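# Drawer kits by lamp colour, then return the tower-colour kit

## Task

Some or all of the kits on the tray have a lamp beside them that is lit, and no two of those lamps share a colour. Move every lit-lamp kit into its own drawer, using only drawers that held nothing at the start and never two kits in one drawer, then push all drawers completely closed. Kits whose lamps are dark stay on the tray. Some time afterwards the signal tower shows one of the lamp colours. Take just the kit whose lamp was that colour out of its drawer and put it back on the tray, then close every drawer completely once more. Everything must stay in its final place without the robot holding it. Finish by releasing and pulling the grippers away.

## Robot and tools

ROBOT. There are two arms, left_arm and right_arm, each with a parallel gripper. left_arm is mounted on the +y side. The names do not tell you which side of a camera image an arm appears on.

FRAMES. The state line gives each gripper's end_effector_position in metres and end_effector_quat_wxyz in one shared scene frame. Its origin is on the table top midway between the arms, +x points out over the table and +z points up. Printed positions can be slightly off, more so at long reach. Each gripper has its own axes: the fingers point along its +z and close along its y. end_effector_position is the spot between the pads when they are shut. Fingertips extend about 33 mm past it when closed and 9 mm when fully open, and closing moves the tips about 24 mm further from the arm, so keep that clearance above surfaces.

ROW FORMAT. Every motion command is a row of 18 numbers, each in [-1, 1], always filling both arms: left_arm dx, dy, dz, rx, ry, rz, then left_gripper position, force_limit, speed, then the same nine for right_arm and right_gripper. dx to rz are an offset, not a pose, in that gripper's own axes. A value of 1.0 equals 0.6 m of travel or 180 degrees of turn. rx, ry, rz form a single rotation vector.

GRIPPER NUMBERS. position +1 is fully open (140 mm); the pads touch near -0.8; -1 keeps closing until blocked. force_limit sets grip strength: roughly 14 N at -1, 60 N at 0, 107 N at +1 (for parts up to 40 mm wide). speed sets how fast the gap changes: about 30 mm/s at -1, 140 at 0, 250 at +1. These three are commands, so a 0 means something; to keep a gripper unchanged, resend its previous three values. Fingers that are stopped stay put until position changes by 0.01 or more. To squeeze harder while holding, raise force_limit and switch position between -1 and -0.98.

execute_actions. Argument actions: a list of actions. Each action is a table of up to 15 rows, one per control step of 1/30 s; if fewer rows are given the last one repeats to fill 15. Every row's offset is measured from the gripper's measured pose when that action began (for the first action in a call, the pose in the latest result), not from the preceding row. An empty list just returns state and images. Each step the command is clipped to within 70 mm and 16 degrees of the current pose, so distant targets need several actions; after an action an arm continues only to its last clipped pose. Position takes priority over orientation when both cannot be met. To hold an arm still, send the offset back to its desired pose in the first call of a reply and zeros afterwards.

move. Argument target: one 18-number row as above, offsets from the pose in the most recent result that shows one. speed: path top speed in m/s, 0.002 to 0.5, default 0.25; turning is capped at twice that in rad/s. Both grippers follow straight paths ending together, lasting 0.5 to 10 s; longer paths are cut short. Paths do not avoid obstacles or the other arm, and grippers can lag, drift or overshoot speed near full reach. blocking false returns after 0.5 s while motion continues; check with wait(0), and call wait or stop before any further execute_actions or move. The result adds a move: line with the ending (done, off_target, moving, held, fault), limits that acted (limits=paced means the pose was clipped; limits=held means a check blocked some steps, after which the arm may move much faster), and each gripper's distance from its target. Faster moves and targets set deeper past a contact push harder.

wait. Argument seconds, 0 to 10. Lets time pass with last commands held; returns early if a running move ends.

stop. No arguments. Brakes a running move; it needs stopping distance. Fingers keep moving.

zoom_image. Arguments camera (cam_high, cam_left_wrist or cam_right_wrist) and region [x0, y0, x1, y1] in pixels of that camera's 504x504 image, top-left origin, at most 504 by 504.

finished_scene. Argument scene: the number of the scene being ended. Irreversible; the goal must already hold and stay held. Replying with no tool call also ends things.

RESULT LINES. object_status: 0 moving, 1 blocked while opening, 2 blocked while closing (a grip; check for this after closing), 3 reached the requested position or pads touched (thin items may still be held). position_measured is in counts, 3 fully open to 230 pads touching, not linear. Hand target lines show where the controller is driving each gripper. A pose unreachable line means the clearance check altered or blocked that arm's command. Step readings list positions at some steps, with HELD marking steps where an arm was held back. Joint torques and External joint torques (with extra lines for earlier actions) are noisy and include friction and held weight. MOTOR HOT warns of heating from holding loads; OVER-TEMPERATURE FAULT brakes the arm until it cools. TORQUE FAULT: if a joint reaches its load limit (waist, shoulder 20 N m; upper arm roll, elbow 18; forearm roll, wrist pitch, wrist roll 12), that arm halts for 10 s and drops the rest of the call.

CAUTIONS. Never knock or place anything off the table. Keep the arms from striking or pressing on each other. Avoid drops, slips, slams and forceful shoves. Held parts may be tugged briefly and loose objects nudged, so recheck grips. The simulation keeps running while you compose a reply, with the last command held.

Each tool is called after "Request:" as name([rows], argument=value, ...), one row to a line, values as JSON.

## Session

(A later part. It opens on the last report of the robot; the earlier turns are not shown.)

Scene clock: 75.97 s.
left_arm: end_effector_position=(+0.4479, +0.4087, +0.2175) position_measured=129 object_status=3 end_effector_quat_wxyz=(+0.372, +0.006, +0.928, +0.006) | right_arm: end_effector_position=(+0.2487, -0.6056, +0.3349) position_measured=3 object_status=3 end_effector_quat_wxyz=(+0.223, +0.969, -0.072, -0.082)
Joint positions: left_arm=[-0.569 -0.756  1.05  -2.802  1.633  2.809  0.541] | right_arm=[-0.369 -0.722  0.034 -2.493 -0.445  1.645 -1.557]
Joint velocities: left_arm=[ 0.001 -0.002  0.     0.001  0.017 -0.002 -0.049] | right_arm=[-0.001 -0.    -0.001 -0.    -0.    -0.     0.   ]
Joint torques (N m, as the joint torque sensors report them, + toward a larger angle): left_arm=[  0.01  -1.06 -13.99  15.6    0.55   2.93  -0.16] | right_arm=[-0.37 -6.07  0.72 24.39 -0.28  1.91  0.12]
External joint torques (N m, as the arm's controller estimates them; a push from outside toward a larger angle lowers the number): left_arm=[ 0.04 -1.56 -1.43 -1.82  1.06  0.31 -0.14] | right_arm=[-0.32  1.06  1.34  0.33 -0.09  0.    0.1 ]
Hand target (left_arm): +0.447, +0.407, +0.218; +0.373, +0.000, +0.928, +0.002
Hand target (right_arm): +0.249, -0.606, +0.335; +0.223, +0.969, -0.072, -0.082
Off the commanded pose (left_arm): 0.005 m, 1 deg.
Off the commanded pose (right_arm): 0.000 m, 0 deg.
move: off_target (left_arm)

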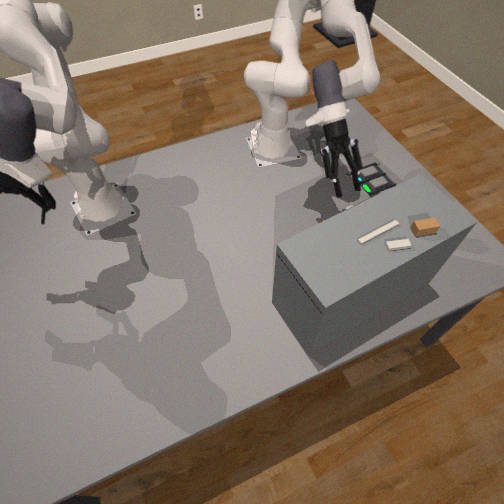

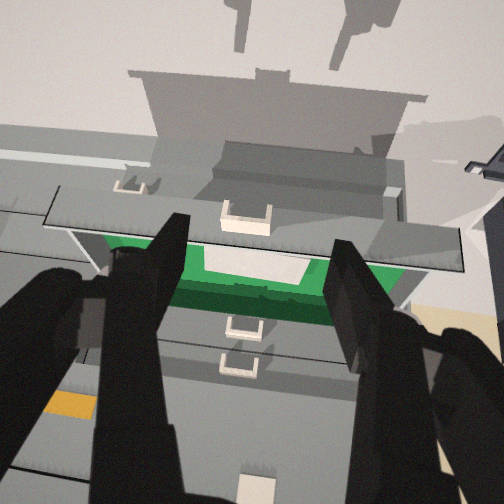

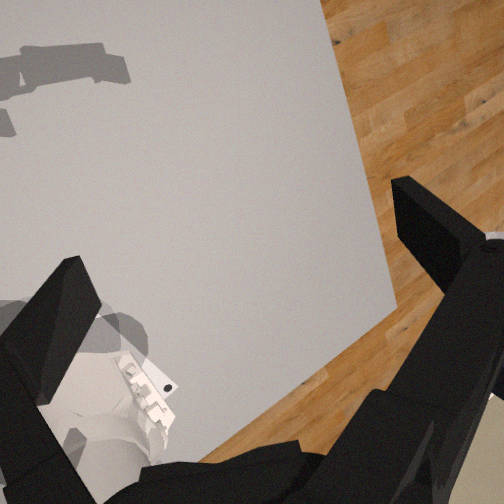

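Request:
move(target=[0.037,-0.012,0.039,0,0,0,0.0,0,0,0,0,0,0,0,0,1,0,0], speed=0.06)

Request:
move(target=[-0.023,0,0.034,0,-0.015,0,0.0,0,0,0,0,0,0,0,0,1,0,0], speed=0.04)

Request:
move(target=[0,0,0,0,0,0,-1,0,0,0,0,0,0,0,0,1,0,0])

Scene clock: 80.07 s.
left_arm: end_effector_position=(+0.4482, +0.4011, +0.1861) position_measured=129 object_status=3 end_effector_quat_wxyz=(+0.373, +0.012, +0.928, +0.007) | right_arm: end_effector_position=(+0.2487, -0.6056, +0.3349) position_measured=3 object_status=3 end_effector_quat_wxyz=(+0.223, +0.969, -0.072, -0.082)
Joint positions: left_arm=[-0.686 -0.727  1.175 -2.785  1.865  2.805  0.349] | right_arm=[-0.369 -0.722  0.034 -2.493 -0.445  1.645 -1.557]
Joint velocities: left_arm=[-0.003 -0.004  0.004  0.001  0.016 -0.013 -0.045] | right_arm=[ 0.001  0.001  0.    -0.001 -0.001 -0.     0.001]
Joint torques (N m, as the joint torque sensors report them, + toward a larger angle): left_arm=[ -1.27   0.16 -12.79  16.01   0.42   1.94  -0.08] | right_arm=[-0.61 -6.47  0.54 24.48 -0.32  1.91  0.13]
External joint torques (N m, as the arm's controller estimates them; a push from outside toward a larger angle lowers the number): left_arm=[-1.24 -1.63  0.26  0.12  1.11 -0.37 -0.06] | right_arm=[-0.61  0.54  1.09  0.52 -0.14  0.    0.11]
Hand target (left_arm): +0.449, +0.402, +0.186; +0.373, +0.006, +0.928, +0.006
Hand target (right_arm): +0.249, -0.606, +0.335; +0.223, +0.969, -0.072, -0.082
Off the commanded pose (left_arm): 0.001 m, 1 deg.
Off the commanded pose (right_arm): 0.000 m, 0 deg.
move: done

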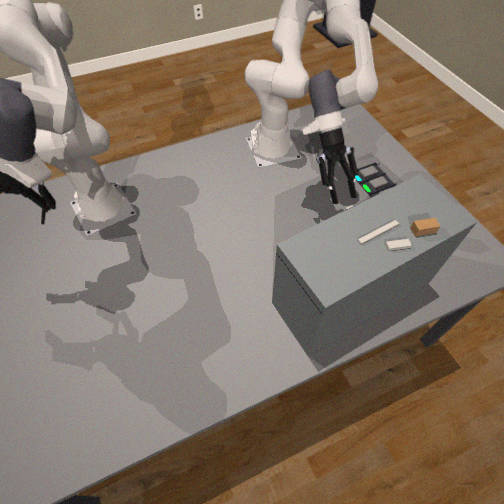

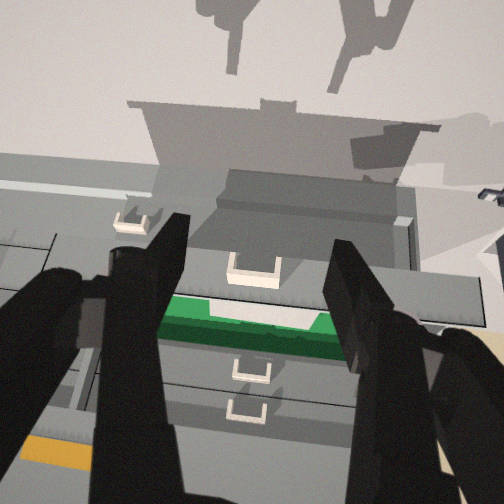

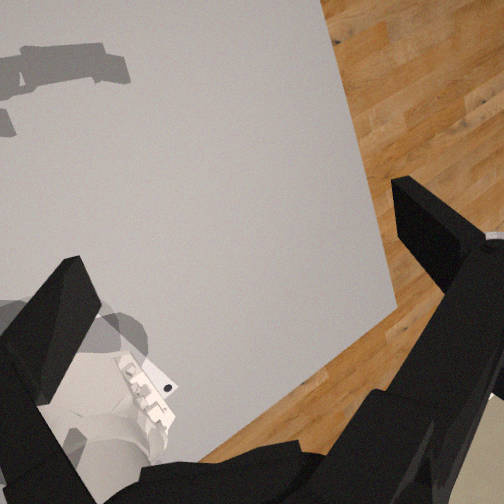

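Scene clock: 81.23 s.
left_arm: end_effector_position=(+0.4727, +0.4000, +0.1824) position_measured=129 object_status=3 end_effector_quat_wxyz=(+0.396, +0.016, +0.918, +0.007) | right_arm: end_effector_position=(+0.2487, -0.6056, +0.3349) position_measured=3 object_status=3 end_effector_quat_wxyz=(+0.223, +0.969, -0.072, -0.082)
Joint positions: left_arm=[-0.846 -0.768  1.306 -2.723  2.045  2.753  0.225] | right_arm=[-0.369 -0.722  0.034 -2.493 -0.445  1.645 -1.557]
Joint velocities: left_arm=[-0.006 -0.011  0.004 -0.     0.009 -0.021 -0.027] | right_arm=[ 0.    -0.    -0.002  0.    -0.001  0.     0.001]
Joint torques (N m, as the joint torque sensors report them, + toward a larger angle): left_arm=[ -1.04   3.35 -15.3   14.49   0.35   1.68  -0.11] | right_arm=[-0.28 -6.5   0.59 24.3  -0.28  1.89  0.15]
External joint torques (N m, as the arm's controller estimates them; a push from outside toward a larger angle lowers the number): left_arm=[-1.05 -1.43 -0.14 -0.13  1.06 -0.36 -0.09] | right_arm=[-0.28  0.65  1.14  0.22 -0.09 -0.03  0.13]
Hand target (left_arm): +0.473, +0.401, +0.182; +0.396, +0.011, +0.918, +0.007
Hand target (right_arm): +0.249, -0.606, +0.335; +0.223, +0.969, -0.072, -0.082
Off the commanded pose (left_arm): 0.002 m, 0 deg.
Off the commanded pose (right_arm): 0.000 m, 0 deg.
move: done

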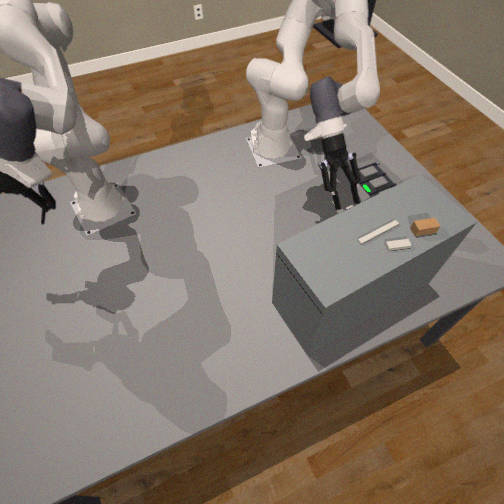

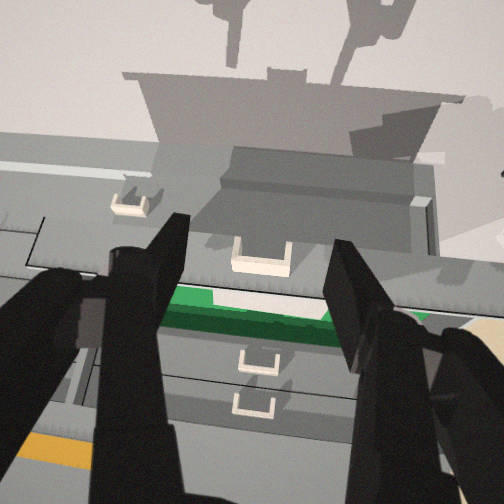

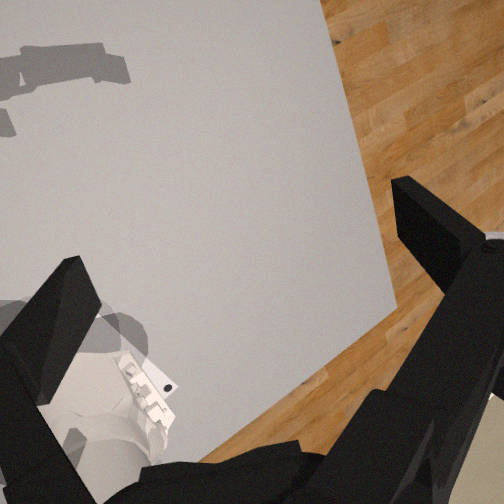

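Scene clock: 82.03 s.
left_arm: end_effector_position=(+0.4733, +0.4044, +0.1820) position_measured=233 object_status=3 end_effector_quat_wxyz=(+0.395, +0.012, +0.918, +0.010) | right_arm: end_effector_position=(+0.2487, -0.6056, +0.3349) position_measured=3 object_status=3 end_effector_quat_wxyz=(+0.223, +0.969, -0.072, -0.082)
Joint positions: left_arm=[-0.844 -0.77   1.309 -2.722  2.045  2.746  0.225] | right_arm=[-0.369 -0.722  0.034 -2.493 -0.445  1.645 -1.557]
Joint velocities: left_arm=[ 0.001 -0.001  0.    -0.001 -0.     0.007 -0.002] | right_arm=[-0.001  0.     0.001 -0.     0.001 -0.    -0.001]
Joint torques (N m, as the joint torque sensors report them, + toward a larger angle): left_arm=[ -1.44   2.47 -17.61  13.11  -0.85   2.47   0.22] | right_arm=[-0.4  -6.47  0.46 24.45 -0.28  1.93  0.1 ]
External joint torques (N m, as the arm's controller estimates them; a push from outside toward a larger angle lowers the number): left_arm=[-1.5  -2.34 -2.44 -1.49 -0.16  0.45  0.24] | right_arm=[-0.41  0.65  0.98  0.35 -0.1   0.    0.08]
Hand target (left_arm): +0.473, +0.400, +0.182; +0.396, +0.016, +0.918, +0.007
Hand target (right_arm): +0.249, -0.606, +0.335; +0.223, +0.969, -0.072, -0.082
Off the commanded pose (left_arm): 0.004 m, 1 deg.
Off the commanded pose (right_arm): 0.000 m, 0 deg.
move: off_target (left_arm)

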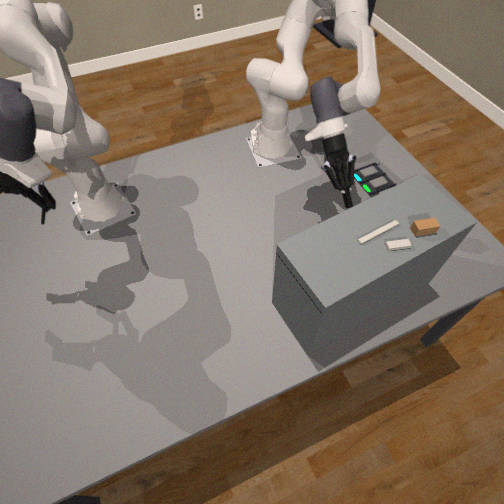

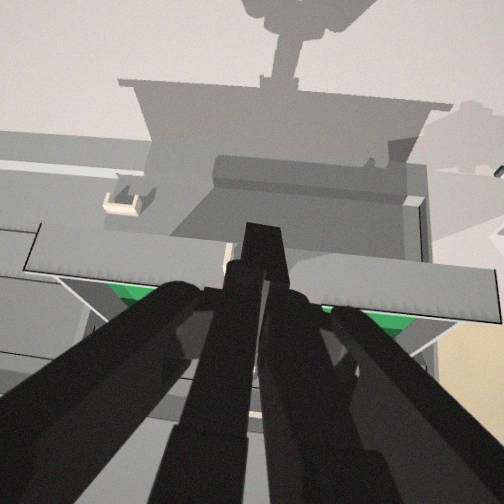

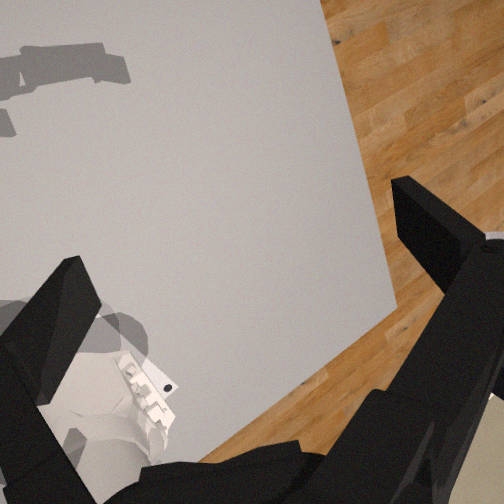

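Request:
move(target=[0,0,-0.004,0,0,0,0.0,0,0,0,0,0,0,0,0,1,0,0])

Request:
move(target=[0.008,-0.004,0.017,0,0,0,0.0,0,0,0,0,0,0,0,0,1,0,0], speed=0.03)

Request:
move(target=[0,0,0,0,0,0,-1,0,0,0,0,0,0,0,0,1,0,0])

Scene clock: 84.67 s.
left_arm: end_effector_position=(+0.4727, +0.4055, +0.1840) position_measured=129 object_status=3 end_effector_quat_wxyz=(+0.396, +0.011, +0.918, +0.011) | right_arm: end_effector_position=(+0.2487, -0.6056, +0.3349) position_measured=3 object_status=3 end_effector_quat_wxyz=(+0.223, +0.969, -0.072, -0.082)
Joint positions: left_arm=[-0.833 -0.77   1.299 -2.725  2.041  2.748  0.227] | right_arm=[-0.369 -0.722  0.034 -2.493 -0.445  1.645 -1.557]
Joint velocities: left_arm=[ 0.     0.001 -0.001 -0.    -0.003  0.     0.003] | right_arm=[-0.     0.001  0.002  0.     0.002  0.     0.   ]
Joint torques (N m, as the joint torque sensors report them, + toward a larger angle): left_arm=[  2.04   4.36 -18.18  12.08  -1.83   2.43   0.33] | right_arm=[-0.64 -6.51  0.55 24.27 -0.26  1.91  0.12]
External joint torques (N m, as the arm's controller estimates them; a push from outside toward a larger angle lowers the number): left_arm=[ 2.05 -0.29 -3.07 -2.6  -1.14  0.4   0.35] | right_arm=[-0.66  0.64  1.06  0.17 -0.08 -0.01  0.1 ]
Hand target (left_arm): +0.472, +0.404, +0.184; +0.395, +0.012, +0.918, +0.010
Hand target (right_arm): +0.249, -0.606, +0.335; +0.223, +0.969, -0.072, -0.082
Off the commanded pose (left_arm): 0.002 m, 0 deg.
Off the commanded pose (right_arm): 0.000 m, 0 deg.
move: done

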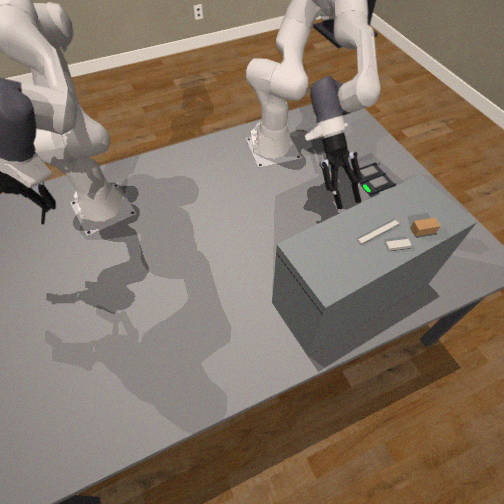

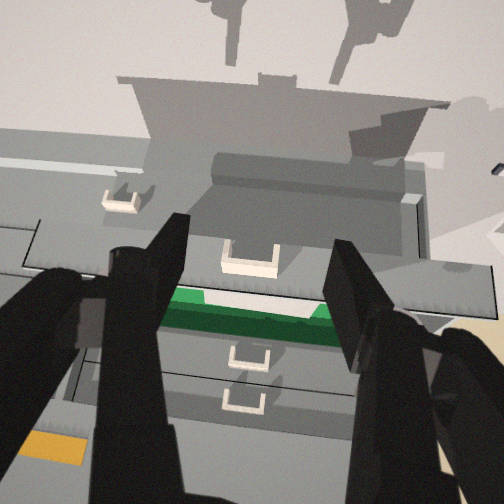

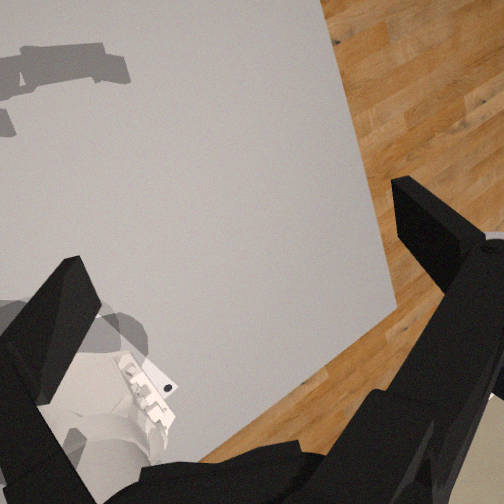

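Scene clock: 85.40 s.
left_arm: end_effector_position=(+0.4756, +0.4014, +0.1735) position_measured=129 object_status=3 end_effector_quat_wxyz=(+0.395, +0.015, +0.918, +0.010) | right_arm: end_effector_position=(+0.2487, -0.6056, +0.3349) position_measured=3 object_status=3 end_effector_quat_wxyz=(+0.223, +0.969, -0.072, -0.082)
Joint positions: left_arm=[-0.889 -0.779  1.349 -2.715  2.089  2.728  0.198] | right_arm=[-0.369 -0.722  0.034 -2.493 -0.445  1.645 -1.557]
Joint velocities: left_arm=[-0.009 -0.015  0.009  0.001  0.017 -0.021 -0.026] | right_arm=[ 0.001  0.     0.001  0.     0.     0.001 -0.001]
Joint torques (N m, as the joint torque sensors report them, + toward a larger angle): left_arm=[ -1.83   3.81 -16.2   14.41   0.41   1.68  -0.06] | right_arm=[-0.67 -6.22  0.43 24.52 -0.28  1.96  0.14]
External joint torques (N m, as the arm's controller estimates them; a push from outside toward a larger angle lowers the number): left_arm=[-1.84 -1.92 -0.49  0.33  1.07 -0.31 -0.04] | right_arm=[-0.67  0.88  0.98  0.46 -0.09  0.04  0.12]
Hand target (left_arm): +0.477, +0.403, +0.174; +0.397, +0.011, +0.918, +0.011
Hand target (right_arm): +0.249, -0.606, +0.335; +0.223, +0.969, -0.072, -0.082
Off the commanded pose (left_arm): 0.002 m, 1 deg.
Off the commanded pose (right_arm): 0.000 m, 0 deg.
move: done

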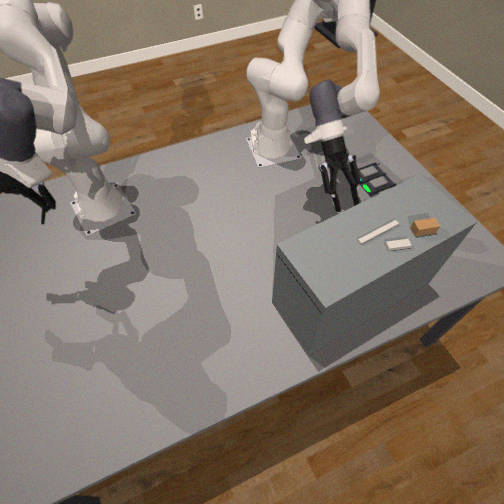

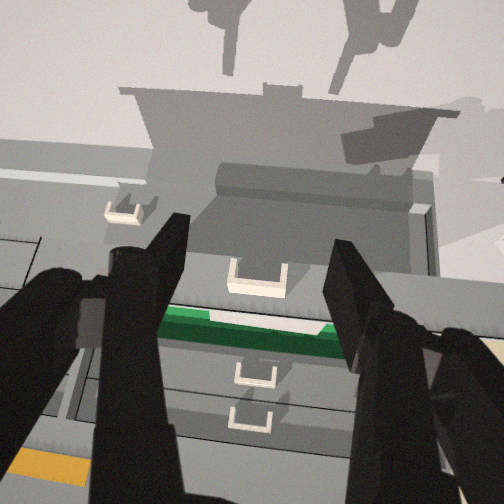

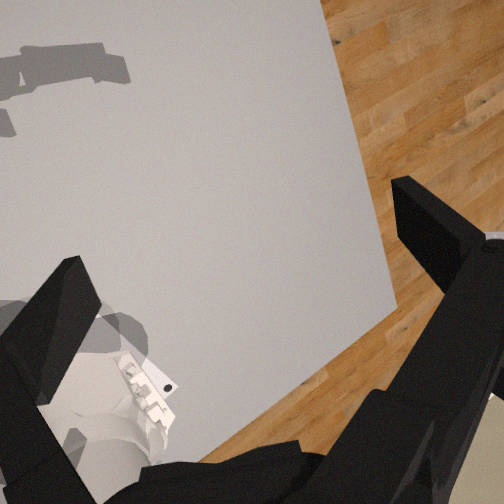

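Scene clock: 86.07 s.
left_arm: end_effector_position=(+0.4780, +0.4148, +0.1734) position_measured=233 object_status=3 end_effector_quat_wxyz=(+0.395, +0.005, +0.918, +0.020) | right_arm: end_effector_position=(+0.2487, -0.6056, +0.3349) position_measured=3 object_status=3 end_effector_quat_wxyz=(+0.223, +0.969, -0.072, -0.082)
Joint positions: left_arm=[-0.882 -0.781  1.353 -2.708  2.089  2.71   0.198] | right_arm=[-0.369 -0.722  0.034 -2.493 -0.445  1.645 -1.557]
Joint velocities: left_arm=[-0.    -0.004  0.001 -0.003  0.001 -0.004 -0.001] | right_arm=[-0.001 -0.001  0.001 -0.001  0.001  0.    -0.   ]
Joint torques (N m, as the joint torque sensors report them, + toward a larger angle): left_arm=[ -4.93   2.79 -18.57   9.52  -0.89   3.96   0.34] | right_arm=[-0.43 -6.46  0.62 24.44 -0.28  1.93  0.09]
External joint torques (N m, as the arm's controller estimates them; a push from outside toward a larger angle lowers the number): left_arm=[-4.94 -3.04 -2.8  -4.51 -0.27  2.    0.36] | right_arm=[-0.39  0.68  1.2   0.42 -0.09  0.02  0.07]
Hand target (left_arm): +0.475, +0.402, +0.174; +0.396, +0.015, +0.918, +0.010
Hand target (right_arm): +0.249, -0.606, +0.335; +0.223, +0.969, -0.072, -0.082
Off the commanded pose (left_arm): 0.014 m, 2 deg.
Off the commanded pose (right_arm): 0.000 m, 0 deg.
move: off_target (left_arm)

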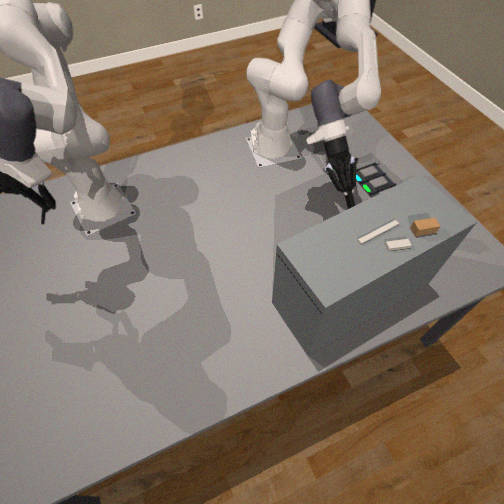

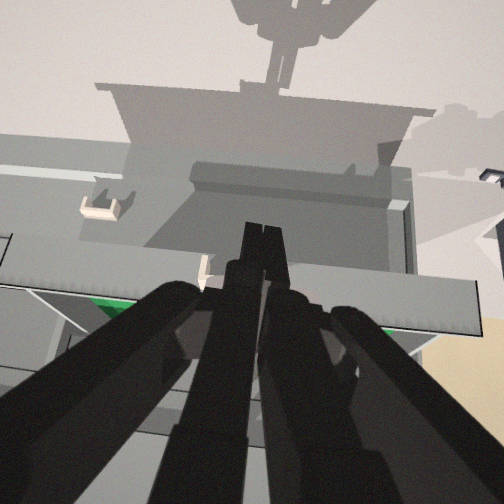

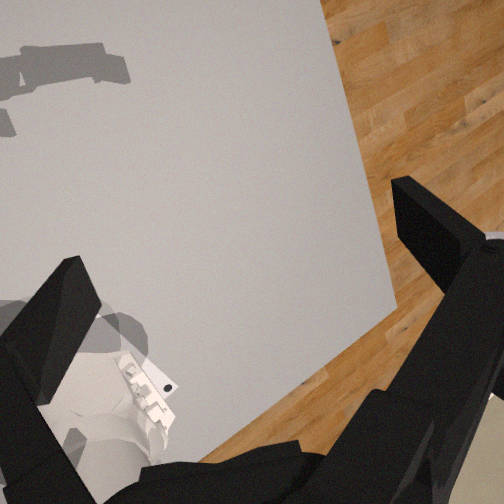

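Request:
move(target=[0,0,-0.006,0,0,0,0.0,0,0,0,0,0,0,0,0,1,0,0])

Request:
move(target=[-0.002,-0.018,-0.004,0.011,0,-0.007,0.0,0,0,0,0,0,0,0,0,1,0,0], speed=0.04)

Request:
move(target=[-0.141,0.02,0.13,0,-0.055,0,0.0,0,0,0,0,0,0,0,0,1,0,0], speed=0.05)

Scene clock: 89.70 s.
left_arm: end_effector_position=(+0.4766, +0.4161, +0.1763) position_measured=129 object_status=3 end_effector_quat_wxyz=(+0.396, +0.003, +0.918, +0.021) | right_arm: end_effector_position=(+0.2487, -0.6056, +0.3349) position_measured=3 object_status=3 end_effector_quat_wxyz=(+0.223, +0.969, -0.072, -0.082)
Joint positions: left_arm=[-0.865 -0.782  1.338 -2.714  2.082  2.712  0.202] | right_arm=[-0.369 -0.722  0.034 -2.493 -0.445  1.645 -1.557]
Joint velocities: left_arm=[ 0.002  0.    -0.002 -0.001 -0.005  0.002  0.005] | right_arm=[ 0.001  0.     0.     0.     0.001 -0.    -0.   ]
Joint torques (N m, as the joint torque sensors report them, + toward a larger angle): left_arm=[  2.88   5.21 -17.49  12.27  -1.74   2.32   0.2 ] | right_arm=[-0.71 -6.27  0.23 24.25 -0.3   1.91  0.11]
External joint torques (N m, as the arm's controller estimates them; a push from outside toward a larger angle lowers the number): left_arm=[ 2.91 -0.37 -1.84 -1.9  -1.11  0.36  0.22] | right_arm=[-0.76  0.81  0.73  0.2  -0.13 -0.02  0.09]
Hand target (left_arm): +0.475, +0.415, +0.176; +0.395, +0.005, +0.918, +0.020
Hand target (right_arm): +0.249, -0.606, +0.335; +0.223, +0.969, -0.072, -0.082
Off the commanded pose (left_arm): 0.002 m, 0 deg.
Off the commanded pose (right_arm): 0.000 m, 0 deg.
move: done

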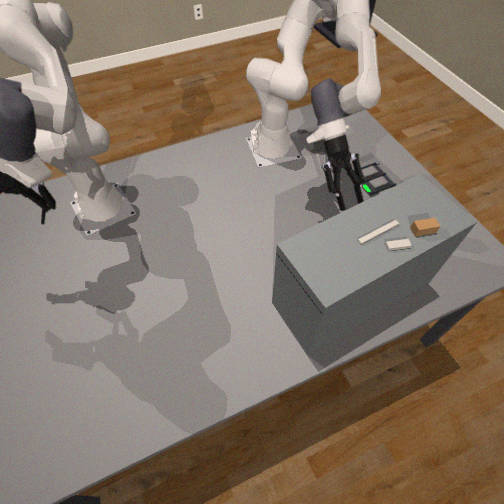

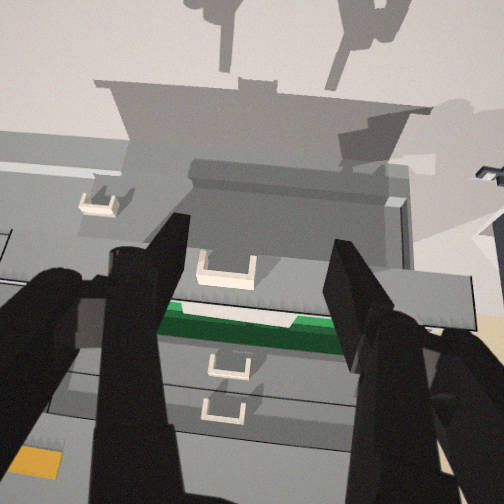

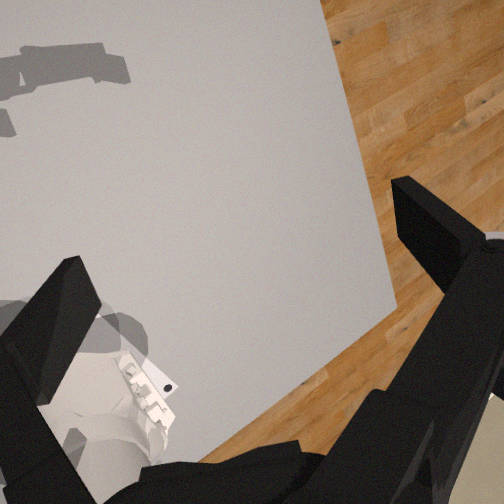

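Scene clock: 90.47 s.
left_arm: end_effector_position=(+0.4763, +0.4083, +0.1786) position_measured=129 object_status=3 end_effector_quat_wxyz=(+0.397, +0.001, +0.918, +0.005) | right_arm: end_effector_position=(+0.2487, -0.6056, +0.3349) position_measured=3 object_status=3 end_effector_quat_wxyz=(+0.223, +0.969, -0.072, -0.082)
Joint positions: left_arm=[-0.869 -0.792  1.343 -2.714  2.071  2.729  0.202] | right_arm=[-0.369 -0.722  0.034 -2.493 -0.445  1.645 -1.557]
Joint velocities: left_arm=[-0.001 -0.001  0.     0.    -0.004  0.01   0.   ] | right_arm=[-0.    -0.001  0.     0.001  0.    -0.     0.   ]
Joint torques (N m, as the joint torque sensors report them, + toward a larger angle): left_arm=[ -0.66   4.18 -16.34  12.83  -1.69   2.44   0.06] | right_arm=[-0.6  -6.48  0.35 24.14 -0.29  1.9   0.12]
External joint torques (N m, as the arm's controller estimates them; a push from outside toward a larger angle lowers the number): left_arm=[-0.64 -1.57 -0.52 -1.2  -1.05  0.4   0.08] | right_arm=[-0.64  0.71  0.85  0.02 -0.11 -0.03  0.1 ]
Hand target (left_arm): +0.476, +0.405, +0.178; +0.396, +0.000, +0.918, +0.001
Hand target (right_arm): +0.249, -0.606, +0.335; +0.223, +0.969, -0.072, -0.082
Off the commanded pose (left_arm): 0.003 m, 1 deg.
Off the commanded pose (right_arm): 0.000 m, 0 deg.
move: done

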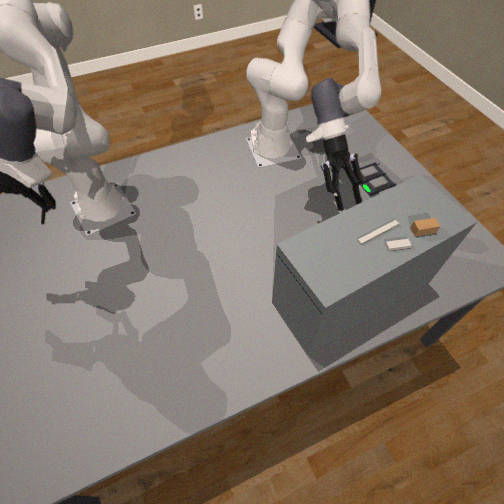

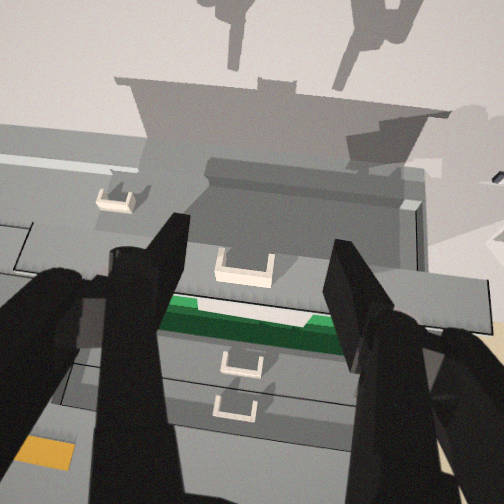

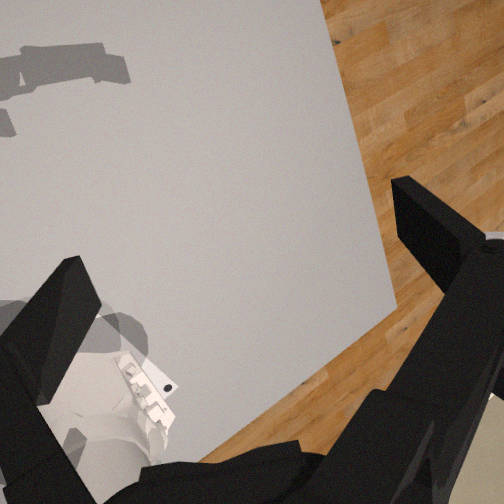

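Scene clock: 93.13 s.
left_arm: end_effector_position=(+0.5905, +0.4185, +0.1892) position_measured=129 object_status=3 end_effector_quat_wxyz=(+0.477, -0.000, +0.879, +0.002) | right_arm: end_effector_position=(+0.2487, -0.6056, +0.3349) position_measured=3 object_status=3 end_effector_quat_wxyz=(+0.223, +0.969, -0.072, -0.082)
Joint positions: left_arm=[-1.271 -1.004  1.618 -2.442  2.406  2.595  0.073] | right_arm=[-0.369 -0.722  0.034 -2.493 -0.445  1.645 -1.557]
Joint velocities: left_arm=[-0.004 -0.01   0.     0.002  0.009 -0.008 -0.003] | right_arm=[ 0.001 -0.     0.     0.001  0.002 -0.001  0.001]
Joint torques (N m, as the joint torque sensors report them, + toward a larger angle): left_arm=[ -0.66  14.28 -23.69  10.99   0.81   1.    -0.12] | right_arm=[-0.57 -6.51  0.57 24.23 -0.29  1.91  0.12]
External joint torques (N m, as the arm's controller estimates them; a push from outside toward a larger angle lowers the number): left_arm=[-0.62 -2.21 -0.07  0.78  1.3  -0.5  -0.1 ] | right_arm=[-0.57  0.68  1.11  0.1  -0.1  -0.01  0.1 ]
Hand target (left_arm): +0.592, +0.421, +0.189; +0.478, -0.003, +0.878, +0.005
Hand target (right_arm): +0.249, -0.606, +0.335; +0.223, +0.969, -0.072, -0.082
Off the commanded pose (left_arm): 0.003 m, 0 deg.
Off the commanded pose (right_arm): 0.000 m, 0 deg.
move: done

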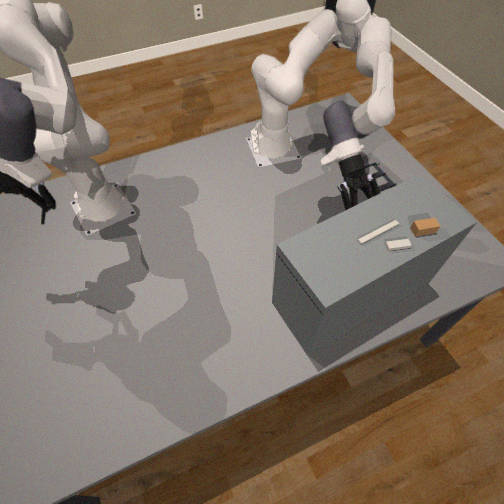

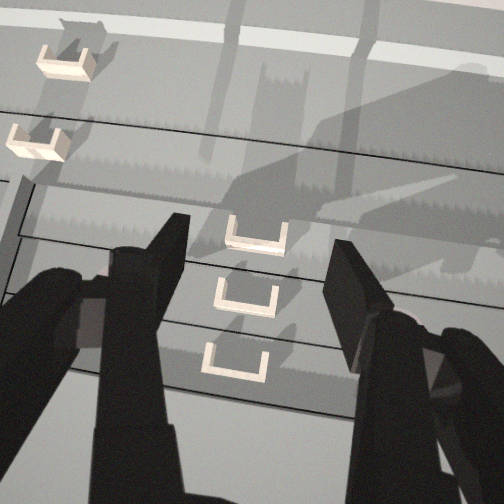

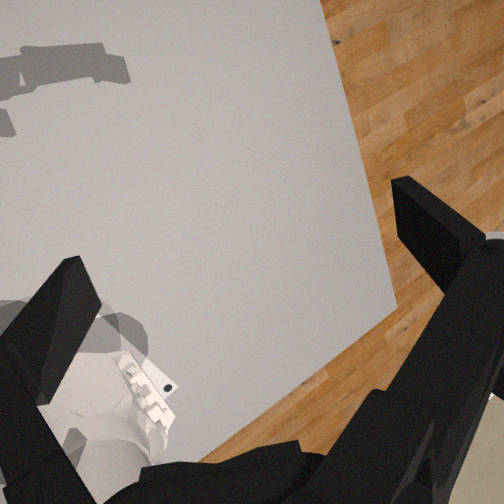

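Request:
move(target=[0.002,-0.004,0.032,0,0,0,0.0,0,0,0,0,0,0,0,0,1,0,0], speed=0.03)

Request:
move(target=[-0.02,0,-0.045,0,0,0,0.0,0,0,0,0,0,0,0,0,1,0,0], speed=0.05)

Scene clock: 106.30 s.
left_arm: end_effector_position=(+0.5956, +0.4181, +0.1877) position_measured=128 object_status=3 end_effector_quat_wxyz=(+0.480, -0.002, +0.877, -0.001) | right_arm: end_effector_position=(+0.2487, -0.6056, +0.3349) position_measured=3 object_status=3 end_effector_quat_wxyz=(+0.223, +0.969, -0.072, -0.082)
Joint positions: left_arm=[-1.289 -1.014  1.632 -2.427  2.426  2.596  0.059] | right_arm=[-0.369 -0.722  0.034 -2.493 -0.445  1.645 -1.557]
Joint velocities: left_arm=[ 0.    -0.001 -0.     0.001  0.    -0.001 -0.002] | right_arm=[-0.001  0.001 -0.     0.     0.    -0.    -0.001]
Joint torques (N m, as the joint torque sensors report them, + toward a larger angle): left_arm=[ -6.84  14.87 -22.31  15.07  -0.54   1.     0.33] | right_arm=[-0.6  -6.56  0.47 24.19 -0.28  1.92  0.12]
External joint torques (N m, as the arm's controller estimates them; a push from outside toward a larger angle lowers the number): left_arm=[-6.83 -2.09  1.53  5.09 -0.03 -0.48  0.35] | right_arm=[-0.61  0.52  0.98  0.12 -0.09 -0.01  0.1 ]
Hand target (left_arm): +0.599, +0.418, +0.187; +0.480, -0.001, +0.877, +0.001
Hand target (right_arm): +0.249, -0.606, +0.335; +0.223, +0.969, -0.072, -0.082
Off the commanded pose (left_arm): 0.014 m, 1 deg.
Off the commanded pose (right_arm): 0.000 m, 0 deg.
TORQUE FAULT: the external load on joint 1 (waist) of the left arm reached its load limit, and that arm stopped for 10 seconds. That time counts as 19 of the actions that you can send in this scene. A torque fault stops only its own arm. That arm's remaining commands of this call were not run. That arm's gripper holds where it stopped, with its grip as last carried out, and that arm accepts commands again: back off and push less far. That arm stops again, at the same cost, whenever a joint's load reaches its limit.
move: fault (left_arm)

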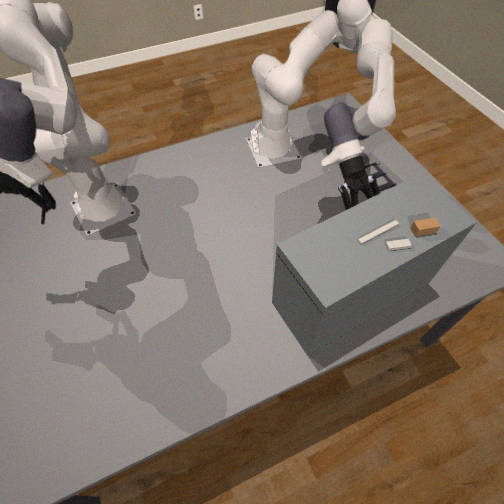

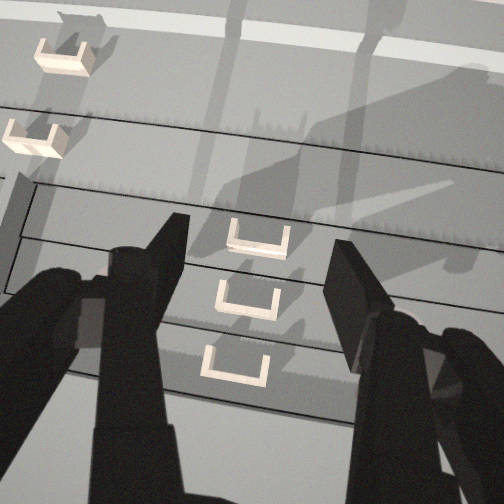

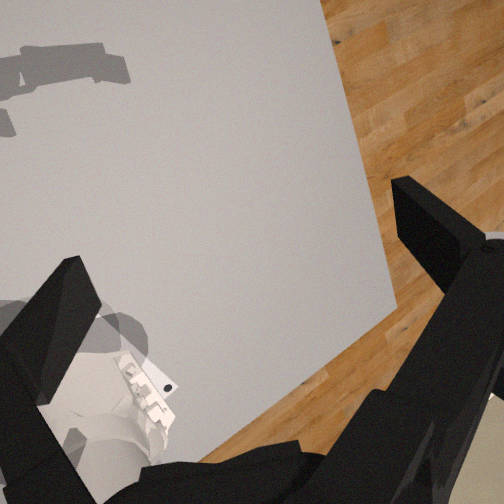

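not run: a fault stop came before this call.

Request:
move(target=[-0.03,-0.003,-0.06,0,0,0,0.1,0,0,0,0,0,0,0,0,1,0,0], speed=0.05)

Request:
move(target=[0,0,0.033,0,0,0,0.1,0,0,0,0,0,0,0,0,1,0,0], speed=0.03)

Request:
move(target=[0,0,0,0,0,0,-1,0,0,0,0,0,0,0,0,1,0,0])

Scene clock: 109.60 s.
left_arm: end_effector_position=(+0.5765, +0.4182, +0.2220) position_measured=117 object_status=3 end_effector_quat_wxyz=(+0.481, -0.004, +0.877, +0.001) | right_arm: end_effector_position=(+0.2487, -0.6056, +0.3349) position_measured=3 object_status=3 end_effector_quat_wxyz=(+0.223, +0.969, -0.072, -0.082)
Joint positions: left_arm=[-1.172 -0.941  1.515 -2.483  2.322  2.638  0.078] | right_arm=[-0.369 -0.722  0.034 -2.493 -0.445  1.645 -1.557]
Joint velocities: left_arm=[ 0.004  0.011 -0.002 -0.001 -0.011  0.016  0.007] | right_arm=[ 0.001  0.001 -0.001  0.    -0.002 -0.001  0.001]
Joint torques (N m, as the joint torque sensors report them, + toward a larger angle): left_arm=[  3.06  12.81 -23.75  11.01  -1.72   2.01   0.14] | right_arm=[-0.45 -6.4   0.46 24.29 -0.29  1.91  0.1 ]
External joint torques (N m, as the arm's controller estimates them; a push from outside toward a larger angle lowers the number): left_arm=[ 3.   -0.49 -1.97 -1.23 -1.09  0.51  0.17] | right_arm=[-0.42  0.65  1.06  0.24 -0.1   0.    0.08]
Hand target (left_arm): +0.575, +0.416, +0.222; +0.479, -0.001, +0.878, -0.001
Hand target (right_arm): +0.249, -0.606, +0.335; +0.223, +0.969, -0.072, -0.082
Off the commanded pose (left_arm): 0.002 m, 0 deg.
Off the commanded pose (right_arm): 0.000 m, 0 deg.
move: done

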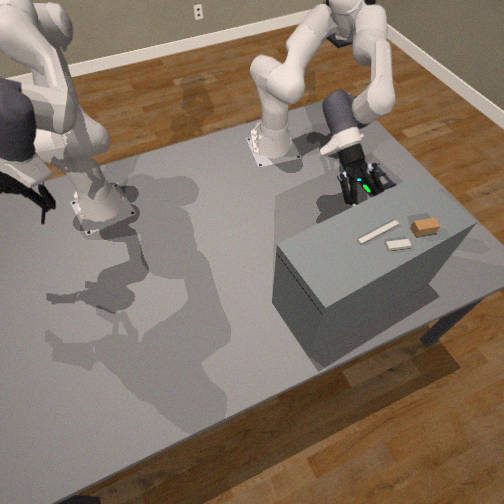

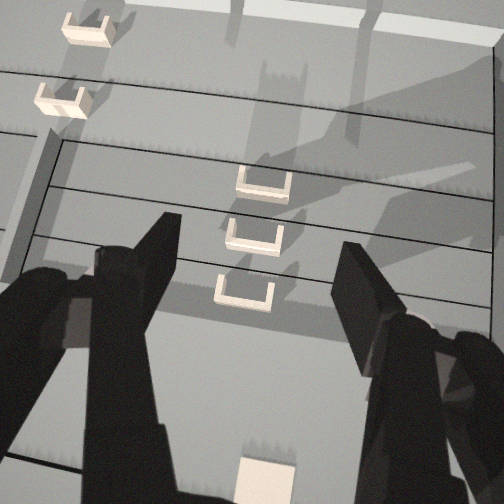

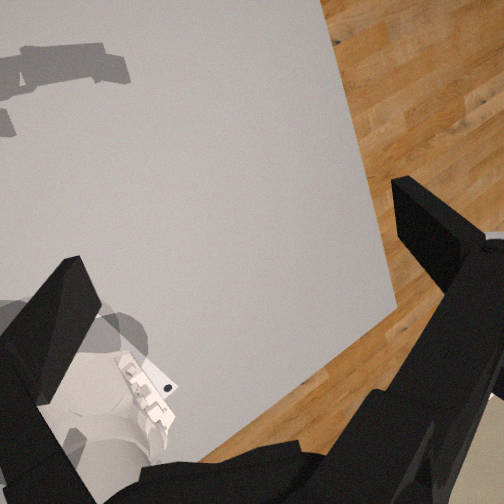

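Scene clock: 110.53 s.
left_arm: end_effector_position=(+0.5917, +0.4164, +0.2117) position_measured=117 object_status=3 end_effector_quat_wxyz=(+0.480, -0.003, +0.877, -0.001) | right_arm: end_effector_position=(+0.2487, -0.6056, +0.3349) position_measured=3 object_status=3 end_effector_quat_wxyz=(+0.223, +0.969, -0.072, -0.082)
Joint positions: left_arm=[-1.245 -0.961  1.569 -2.438  2.347  2.626  0.075] | right_arm=[-0.369 -0.722  0.034 -2.493 -0.445  1.645 -1.557]
Joint velocities: left_arm=[-0.002 -0.005 -0.    -0.     0.004 -0.003 -0.002] | right_arm=[-0.     0.001  0.001 -0.002 -0.     0.001 -0.   ]
Joint torques (N m, as the joint torque sensors report them, + toward a larger angle): left_arm=[ -2.21  12.86 -23.21  12.33   0.51   1.02  -0.2 ] | right_arm=[-0.66 -6.56  0.42 24.43 -0.31  1.94  0.11]
External joint torques (N m, as the arm's controller estimates them; a push from outside toward a larger angle lowers the number): left_arm=[-2.12 -2.43 -0.24  0.76  1.1  -0.48 -0.18] | right_arm=[-0.67  0.47  0.94  0.43 -0.13  0.02  0.09]
Hand target (left_arm): +0.593, +0.418, +0.212; +0.481, -0.004, +0.877, +0.001
Hand target (right_arm): +0.249, -0.606, +0.335; +0.223, +0.969, -0.072, -0.082
Off the commanded pose (left_arm): 0.002 m, 0 deg.
Off the commanded pose (right_arm): 0.000 m, 0 deg.
move: done

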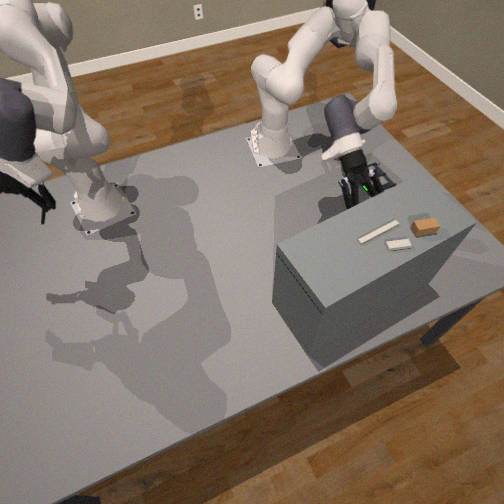

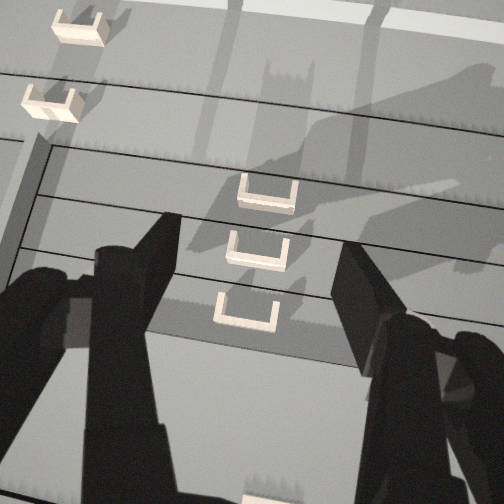

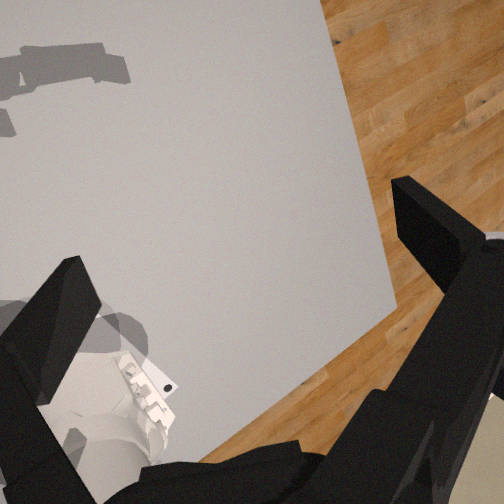

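Scene clock: 111.10 s.
left_arm: end_effector_position=(+0.5906, +0.4160, +0.2106) position_measured=194 object_status=2 end_effector_quat_wxyz=(+0.479, -0.003, +0.878, -0.001) | right_arm: end_effector_position=(+0.2487, -0.6056, +0.3349) position_measured=3 object_status=3 end_effector_quat_wxyz=(+0.223, +0.969, -0.072, -0.082)
Joint positions: left_arm=[-1.244 -0.961  1.57  -2.44   2.347  2.626  0.075] | right_arm=[-0.369 -0.722  0.034 -2.493 -0.445  1.645 -1.557]
Joint velocities: left_arm=[ 0.001  0.001  0.001  0.001  0.002  0.001 -0.   ] | right_arm=[ 0.    -0.001  0.001 -0.001  0.    -0.    -0.002]
Joint torques (N m, as the joint torque sensors report them, + toward a larger angle): left_arm=[  0.34  14.3  -24.47  12.04  -0.6    1.5    0.19] | right_arm=[-0.39 -6.2   0.4  24.42 -0.3   1.92  0.1 ]
External joint torques (N m, as the arm's controller estimates them; a push from outside toward a larger angle lowers the number): left_arm=[ 0.26 -0.89 -1.67  0.43 -0.02  0.    0.21] | right_arm=[-0.38  0.93  0.96  0.37 -0.12  0.    0.08]
Hand target (left_arm): +0.592, +0.416, +0.212; +0.480, -0.003, +0.877, -0.001
Hand target (right_arm): +0.249, -0.606, +0.335; +0.223, +0.969, -0.072, -0.082
Off the commanded pose (left_arm): 0.002 m, 0 deg.
Off the commanded pose (right_arm): 0.000 m, 0 deg.
move: done

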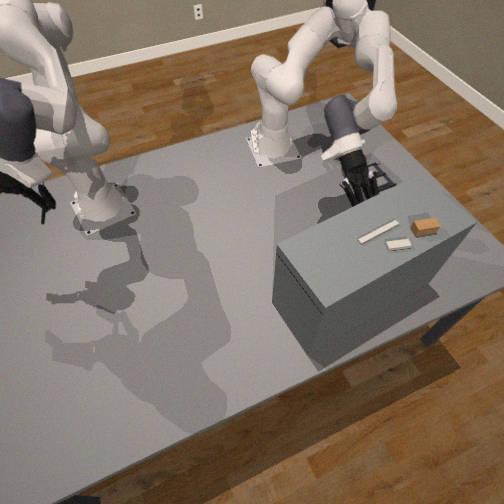

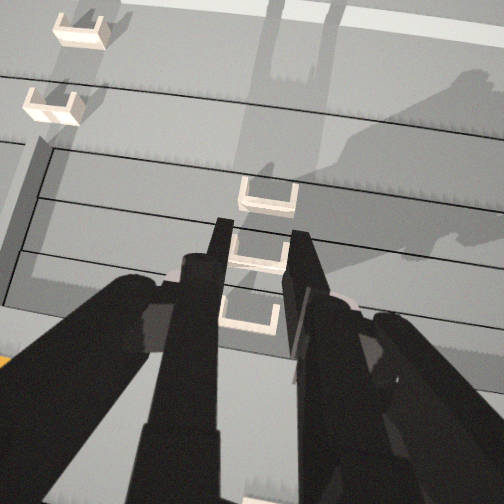

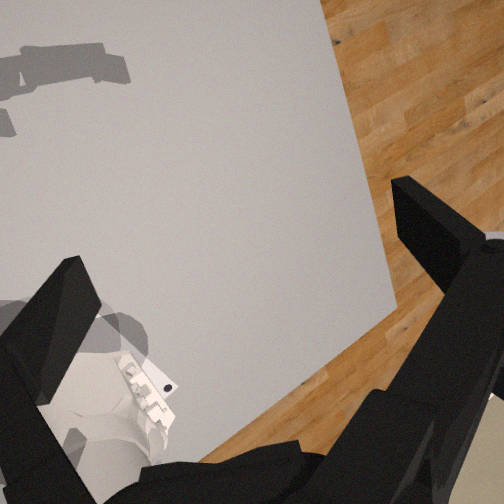

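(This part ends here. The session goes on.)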